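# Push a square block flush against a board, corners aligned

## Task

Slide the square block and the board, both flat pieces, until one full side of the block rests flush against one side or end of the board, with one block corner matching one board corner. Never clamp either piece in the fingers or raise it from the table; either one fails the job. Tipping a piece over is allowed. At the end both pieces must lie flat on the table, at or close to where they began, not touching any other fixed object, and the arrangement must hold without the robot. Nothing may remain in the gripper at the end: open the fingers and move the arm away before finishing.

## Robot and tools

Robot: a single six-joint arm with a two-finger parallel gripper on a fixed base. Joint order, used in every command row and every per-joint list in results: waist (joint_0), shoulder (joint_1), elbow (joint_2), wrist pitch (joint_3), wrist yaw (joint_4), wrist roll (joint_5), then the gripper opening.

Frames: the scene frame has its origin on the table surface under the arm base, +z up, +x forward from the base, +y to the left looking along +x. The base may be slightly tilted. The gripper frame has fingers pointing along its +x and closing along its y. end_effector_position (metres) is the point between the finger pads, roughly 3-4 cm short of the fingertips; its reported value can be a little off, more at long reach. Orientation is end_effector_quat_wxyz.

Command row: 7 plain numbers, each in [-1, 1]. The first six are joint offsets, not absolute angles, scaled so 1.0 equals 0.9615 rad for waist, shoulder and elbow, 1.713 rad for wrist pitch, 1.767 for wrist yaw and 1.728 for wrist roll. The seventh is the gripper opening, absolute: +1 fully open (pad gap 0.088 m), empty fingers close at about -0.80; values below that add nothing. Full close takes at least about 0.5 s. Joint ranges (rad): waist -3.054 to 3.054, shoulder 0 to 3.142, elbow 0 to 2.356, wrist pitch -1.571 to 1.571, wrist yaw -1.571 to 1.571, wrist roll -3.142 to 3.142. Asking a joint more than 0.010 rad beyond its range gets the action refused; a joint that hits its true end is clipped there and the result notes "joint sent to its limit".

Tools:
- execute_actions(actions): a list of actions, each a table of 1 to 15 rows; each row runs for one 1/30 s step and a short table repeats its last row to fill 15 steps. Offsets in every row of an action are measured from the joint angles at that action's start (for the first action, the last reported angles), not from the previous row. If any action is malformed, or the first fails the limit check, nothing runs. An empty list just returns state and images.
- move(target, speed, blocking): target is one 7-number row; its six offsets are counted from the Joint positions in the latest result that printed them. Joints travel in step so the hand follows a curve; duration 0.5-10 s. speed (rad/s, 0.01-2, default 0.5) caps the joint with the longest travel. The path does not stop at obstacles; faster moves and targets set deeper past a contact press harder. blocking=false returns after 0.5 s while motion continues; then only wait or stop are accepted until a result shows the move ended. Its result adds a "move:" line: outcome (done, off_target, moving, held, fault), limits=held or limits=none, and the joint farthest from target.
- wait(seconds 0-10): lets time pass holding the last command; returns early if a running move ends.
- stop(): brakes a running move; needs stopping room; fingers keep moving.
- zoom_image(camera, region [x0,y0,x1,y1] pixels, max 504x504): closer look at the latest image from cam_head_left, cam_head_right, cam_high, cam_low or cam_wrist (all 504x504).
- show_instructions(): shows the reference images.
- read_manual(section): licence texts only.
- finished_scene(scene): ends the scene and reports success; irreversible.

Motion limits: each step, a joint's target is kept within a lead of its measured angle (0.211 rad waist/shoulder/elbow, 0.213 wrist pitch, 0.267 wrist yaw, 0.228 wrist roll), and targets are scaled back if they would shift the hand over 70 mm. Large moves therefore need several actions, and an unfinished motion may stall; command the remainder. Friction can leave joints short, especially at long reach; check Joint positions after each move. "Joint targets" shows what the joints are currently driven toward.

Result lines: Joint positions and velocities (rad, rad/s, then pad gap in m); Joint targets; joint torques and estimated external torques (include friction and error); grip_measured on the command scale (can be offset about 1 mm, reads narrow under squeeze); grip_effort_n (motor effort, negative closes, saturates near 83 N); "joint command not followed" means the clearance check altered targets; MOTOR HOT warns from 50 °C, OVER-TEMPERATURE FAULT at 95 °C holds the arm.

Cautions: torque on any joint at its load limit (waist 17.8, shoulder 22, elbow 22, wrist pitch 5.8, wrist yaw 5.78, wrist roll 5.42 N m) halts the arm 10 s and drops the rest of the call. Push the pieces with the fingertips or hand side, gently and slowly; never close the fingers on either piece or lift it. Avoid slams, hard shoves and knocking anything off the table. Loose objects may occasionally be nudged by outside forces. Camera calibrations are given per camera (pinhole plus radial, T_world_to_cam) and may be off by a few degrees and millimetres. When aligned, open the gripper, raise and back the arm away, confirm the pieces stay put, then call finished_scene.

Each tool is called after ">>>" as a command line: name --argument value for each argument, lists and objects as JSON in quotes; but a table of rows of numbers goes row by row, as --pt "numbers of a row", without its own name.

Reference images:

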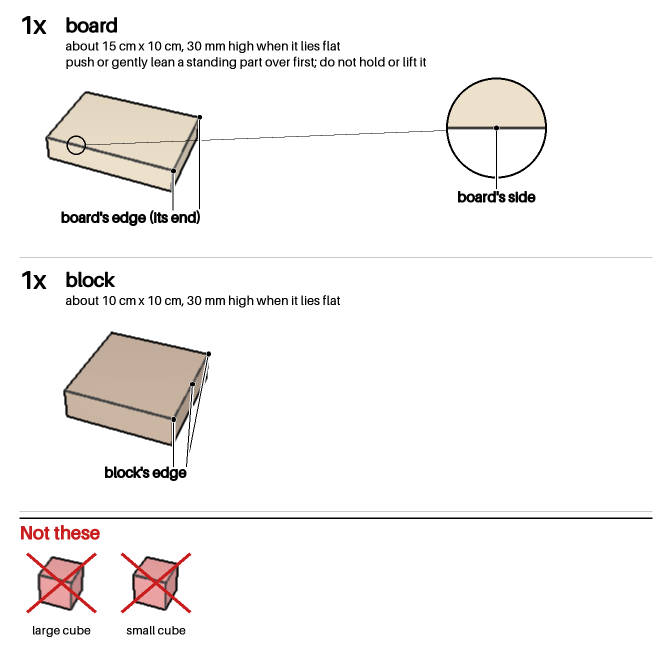

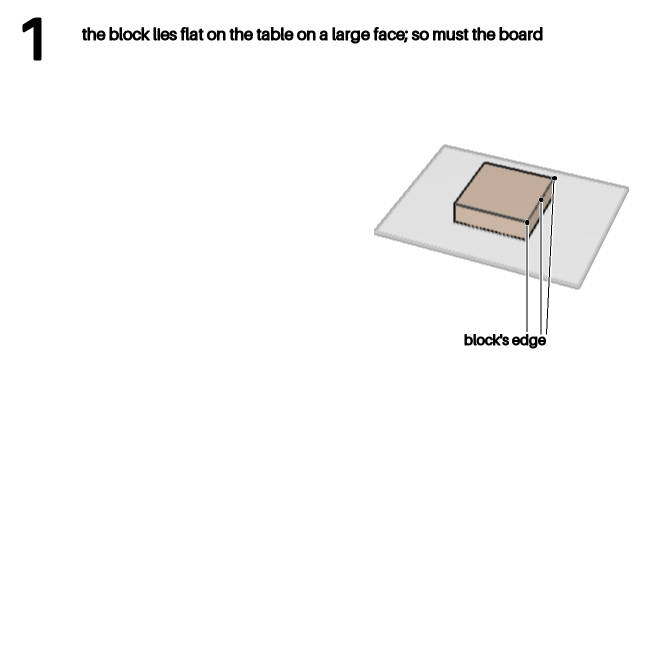

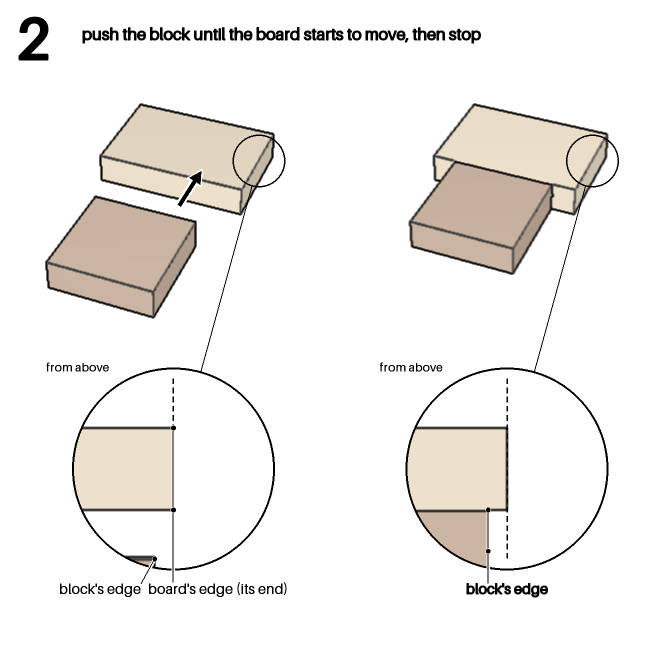

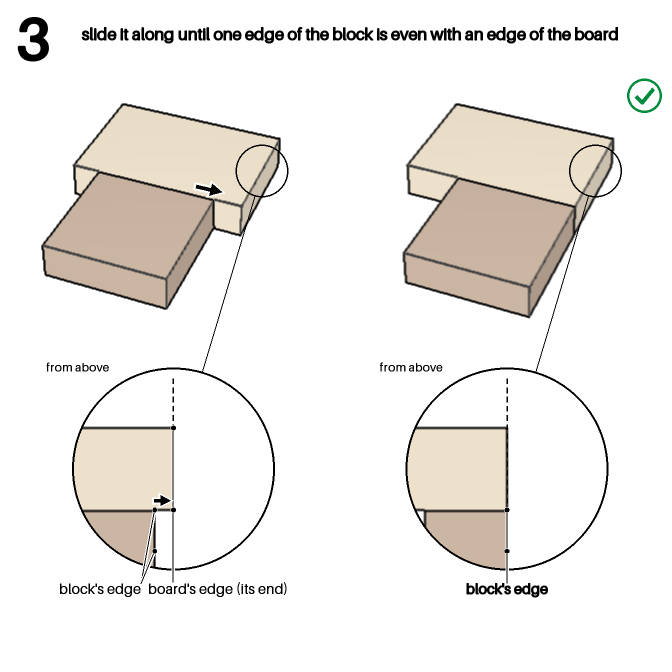

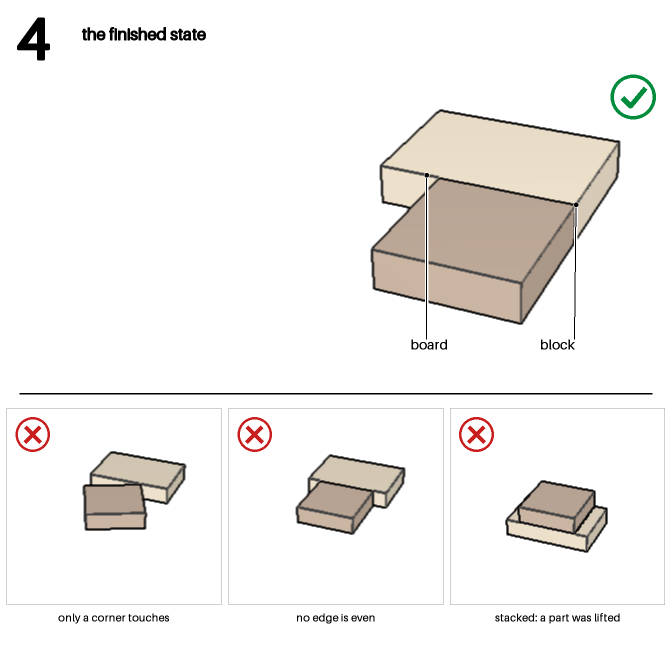

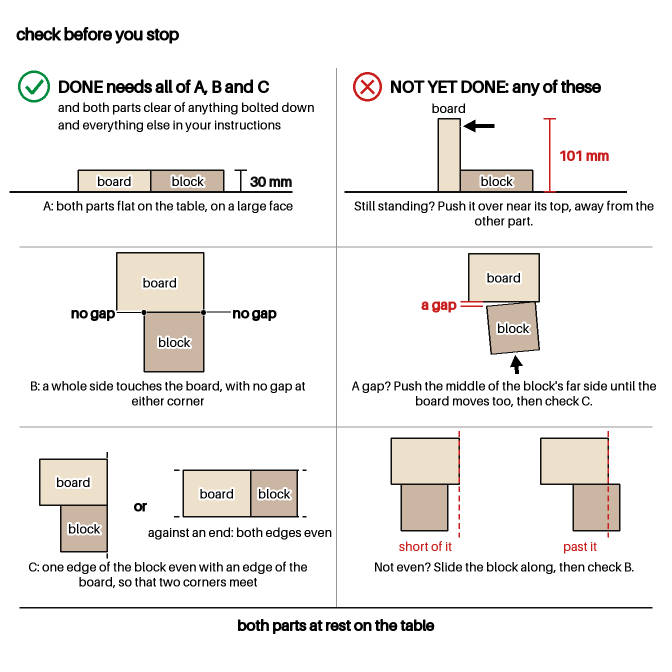

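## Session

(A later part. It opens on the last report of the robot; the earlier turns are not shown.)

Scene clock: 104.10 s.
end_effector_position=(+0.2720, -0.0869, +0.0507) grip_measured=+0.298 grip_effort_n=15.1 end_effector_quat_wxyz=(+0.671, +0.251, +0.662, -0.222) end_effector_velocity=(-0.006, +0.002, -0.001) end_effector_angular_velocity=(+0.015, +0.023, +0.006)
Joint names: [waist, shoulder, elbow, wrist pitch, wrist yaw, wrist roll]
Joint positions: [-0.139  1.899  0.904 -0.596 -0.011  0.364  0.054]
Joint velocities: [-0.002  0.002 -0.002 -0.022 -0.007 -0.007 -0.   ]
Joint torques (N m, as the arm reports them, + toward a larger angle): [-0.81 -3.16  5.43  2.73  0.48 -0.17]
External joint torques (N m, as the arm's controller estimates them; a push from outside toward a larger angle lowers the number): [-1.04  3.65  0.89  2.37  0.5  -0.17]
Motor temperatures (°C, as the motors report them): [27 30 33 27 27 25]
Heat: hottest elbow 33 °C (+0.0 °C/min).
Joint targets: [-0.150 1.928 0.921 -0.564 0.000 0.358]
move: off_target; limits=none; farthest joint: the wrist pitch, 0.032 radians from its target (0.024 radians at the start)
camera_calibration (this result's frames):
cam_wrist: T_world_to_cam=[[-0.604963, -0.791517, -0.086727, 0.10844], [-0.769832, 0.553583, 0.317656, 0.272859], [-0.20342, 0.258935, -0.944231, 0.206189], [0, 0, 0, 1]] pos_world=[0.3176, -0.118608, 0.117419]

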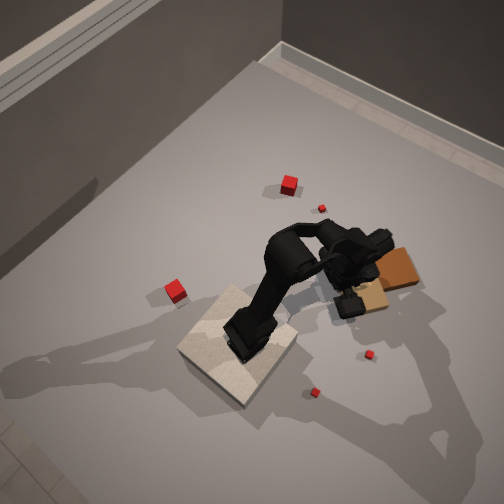

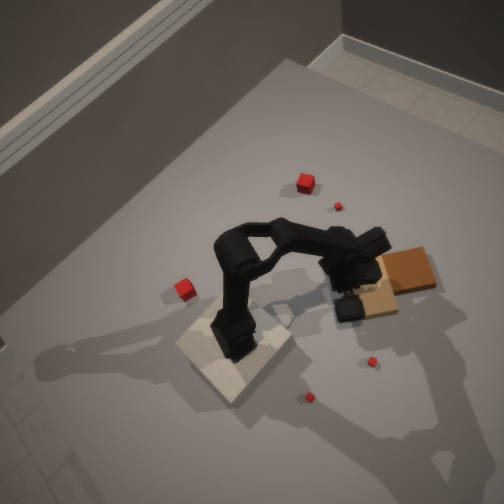

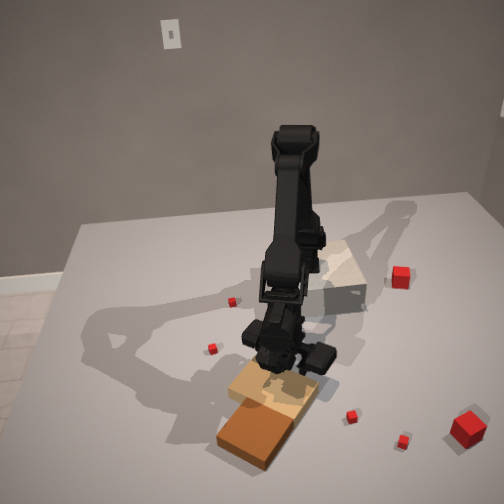

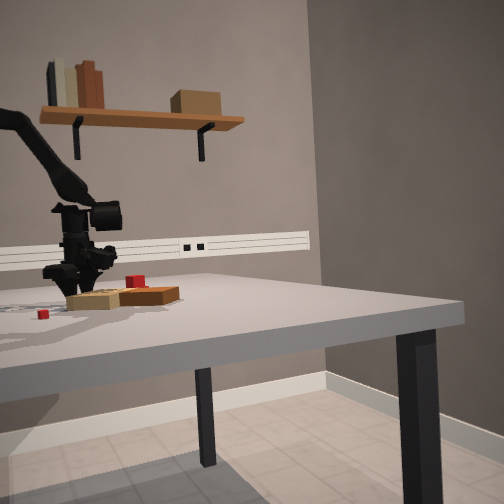

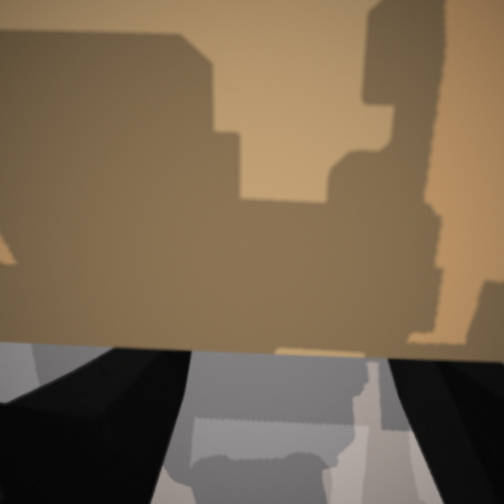

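Flush. Retreat back and up.

>>> move --target '[0.03,-0.4,-0.2,-0.11,0,0,0.3]' --speed 0.5

>>> zoom_image --camera "cam_high" --region '[230, 370, 330, 470]'

Scene clock: 112.30 s.
end_effector_position=(+0.2088, -0.0616, +0.1011) grip_measured=+0.298 grip_effort_n=15.1 end_effector_quat_wxyz=(+0.677, +0.242, +0.662, -0.213) end_effector_velocity=(-0.001, +0.002, +0.001) end_effector_angular_velocity=(+0.007, -0.000, +0.010)
Joint names: [waist, shoulder, elbow, wrist pitch, wrist yaw, wrist roll]
Joint positions: [-0.113  1.522  0.722 -0.782 -0.011  0.364  0.054]
Joint velocities: [ 0.002 -0.007 -0.002 -0.007 -0.007 -0.007 -0.   ]
Joint torques (N m, as the arm reports them, + toward a larger angle): [ 0.44 -4.64  3.25  0.33 -0.02  0.04]
External joint torques (N m, as the arm's controller estimates them; a push from outside toward a larger angle lowers the number): [ 0.27 -0.06 -2.   -0.07  0.    0.04]
Motor temperatures (°C, as the motors report them): [27 30 34 30 27 25]
Heat: hottest elbow 34 °C (+1.0 °C/min).
Joint targets: [-0.110 1.514 0.711 -0.784 -0.011 0.364]
move: done; limits=none; farthest joint: the elbow, 0.010 radians from its target (0.192 radians at the start)
camera_calibration (this result's frames):
cam_wrist: T_world_to_cam=[[-0.583392, -0.807315, -0.0888621, 0.0893589], [-0.786655, 0.534438, 0.309113, 0.197397], [-0.20206, 0.250238, -0.946865, 0.233792], [0, 0, 0, 1]] pos_world=[0.254654, -0.0918589, 0.168292]

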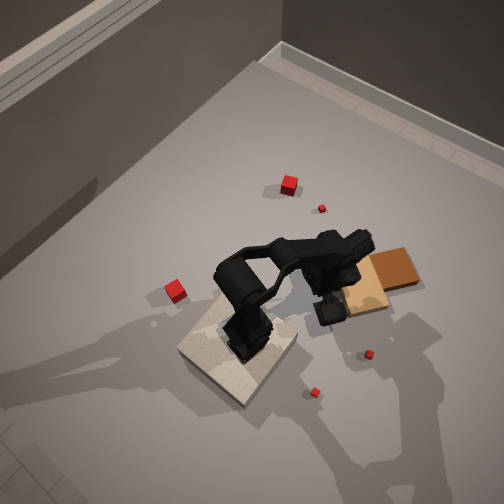

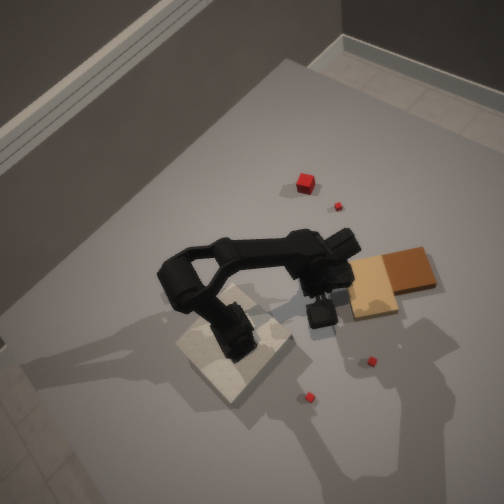

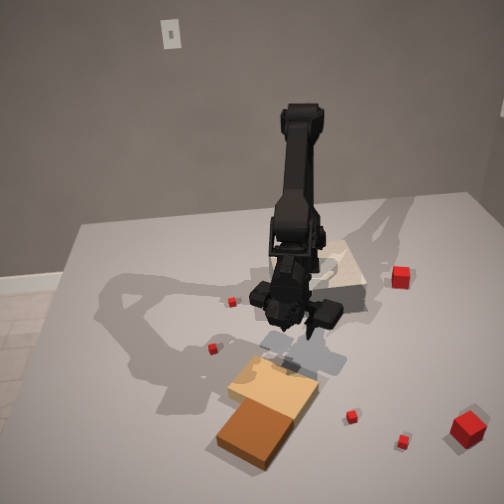

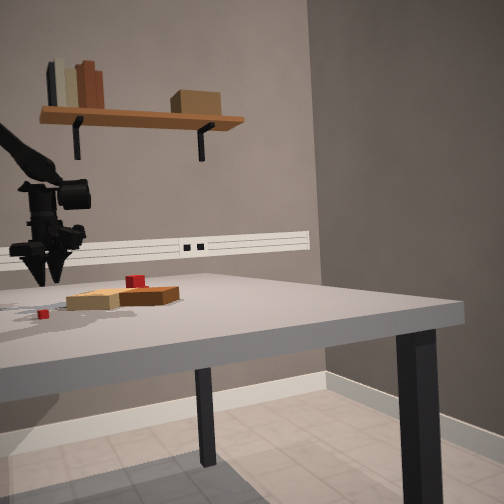

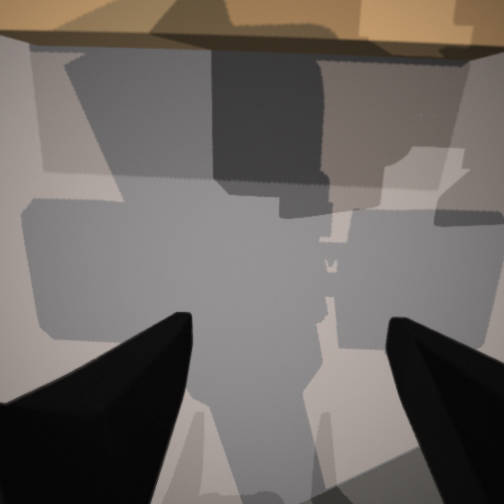

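Region (230, 370, 330, 470) of cam_high's 504x504 image, scaled by 5.040, with more detail than that image has.

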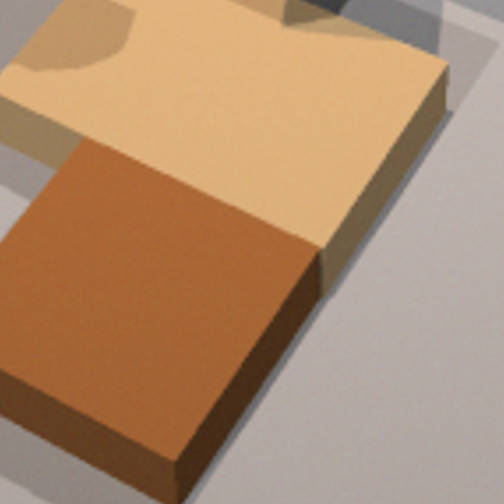

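>>> finished_scene --scene 1

The scene is finished: the task was done.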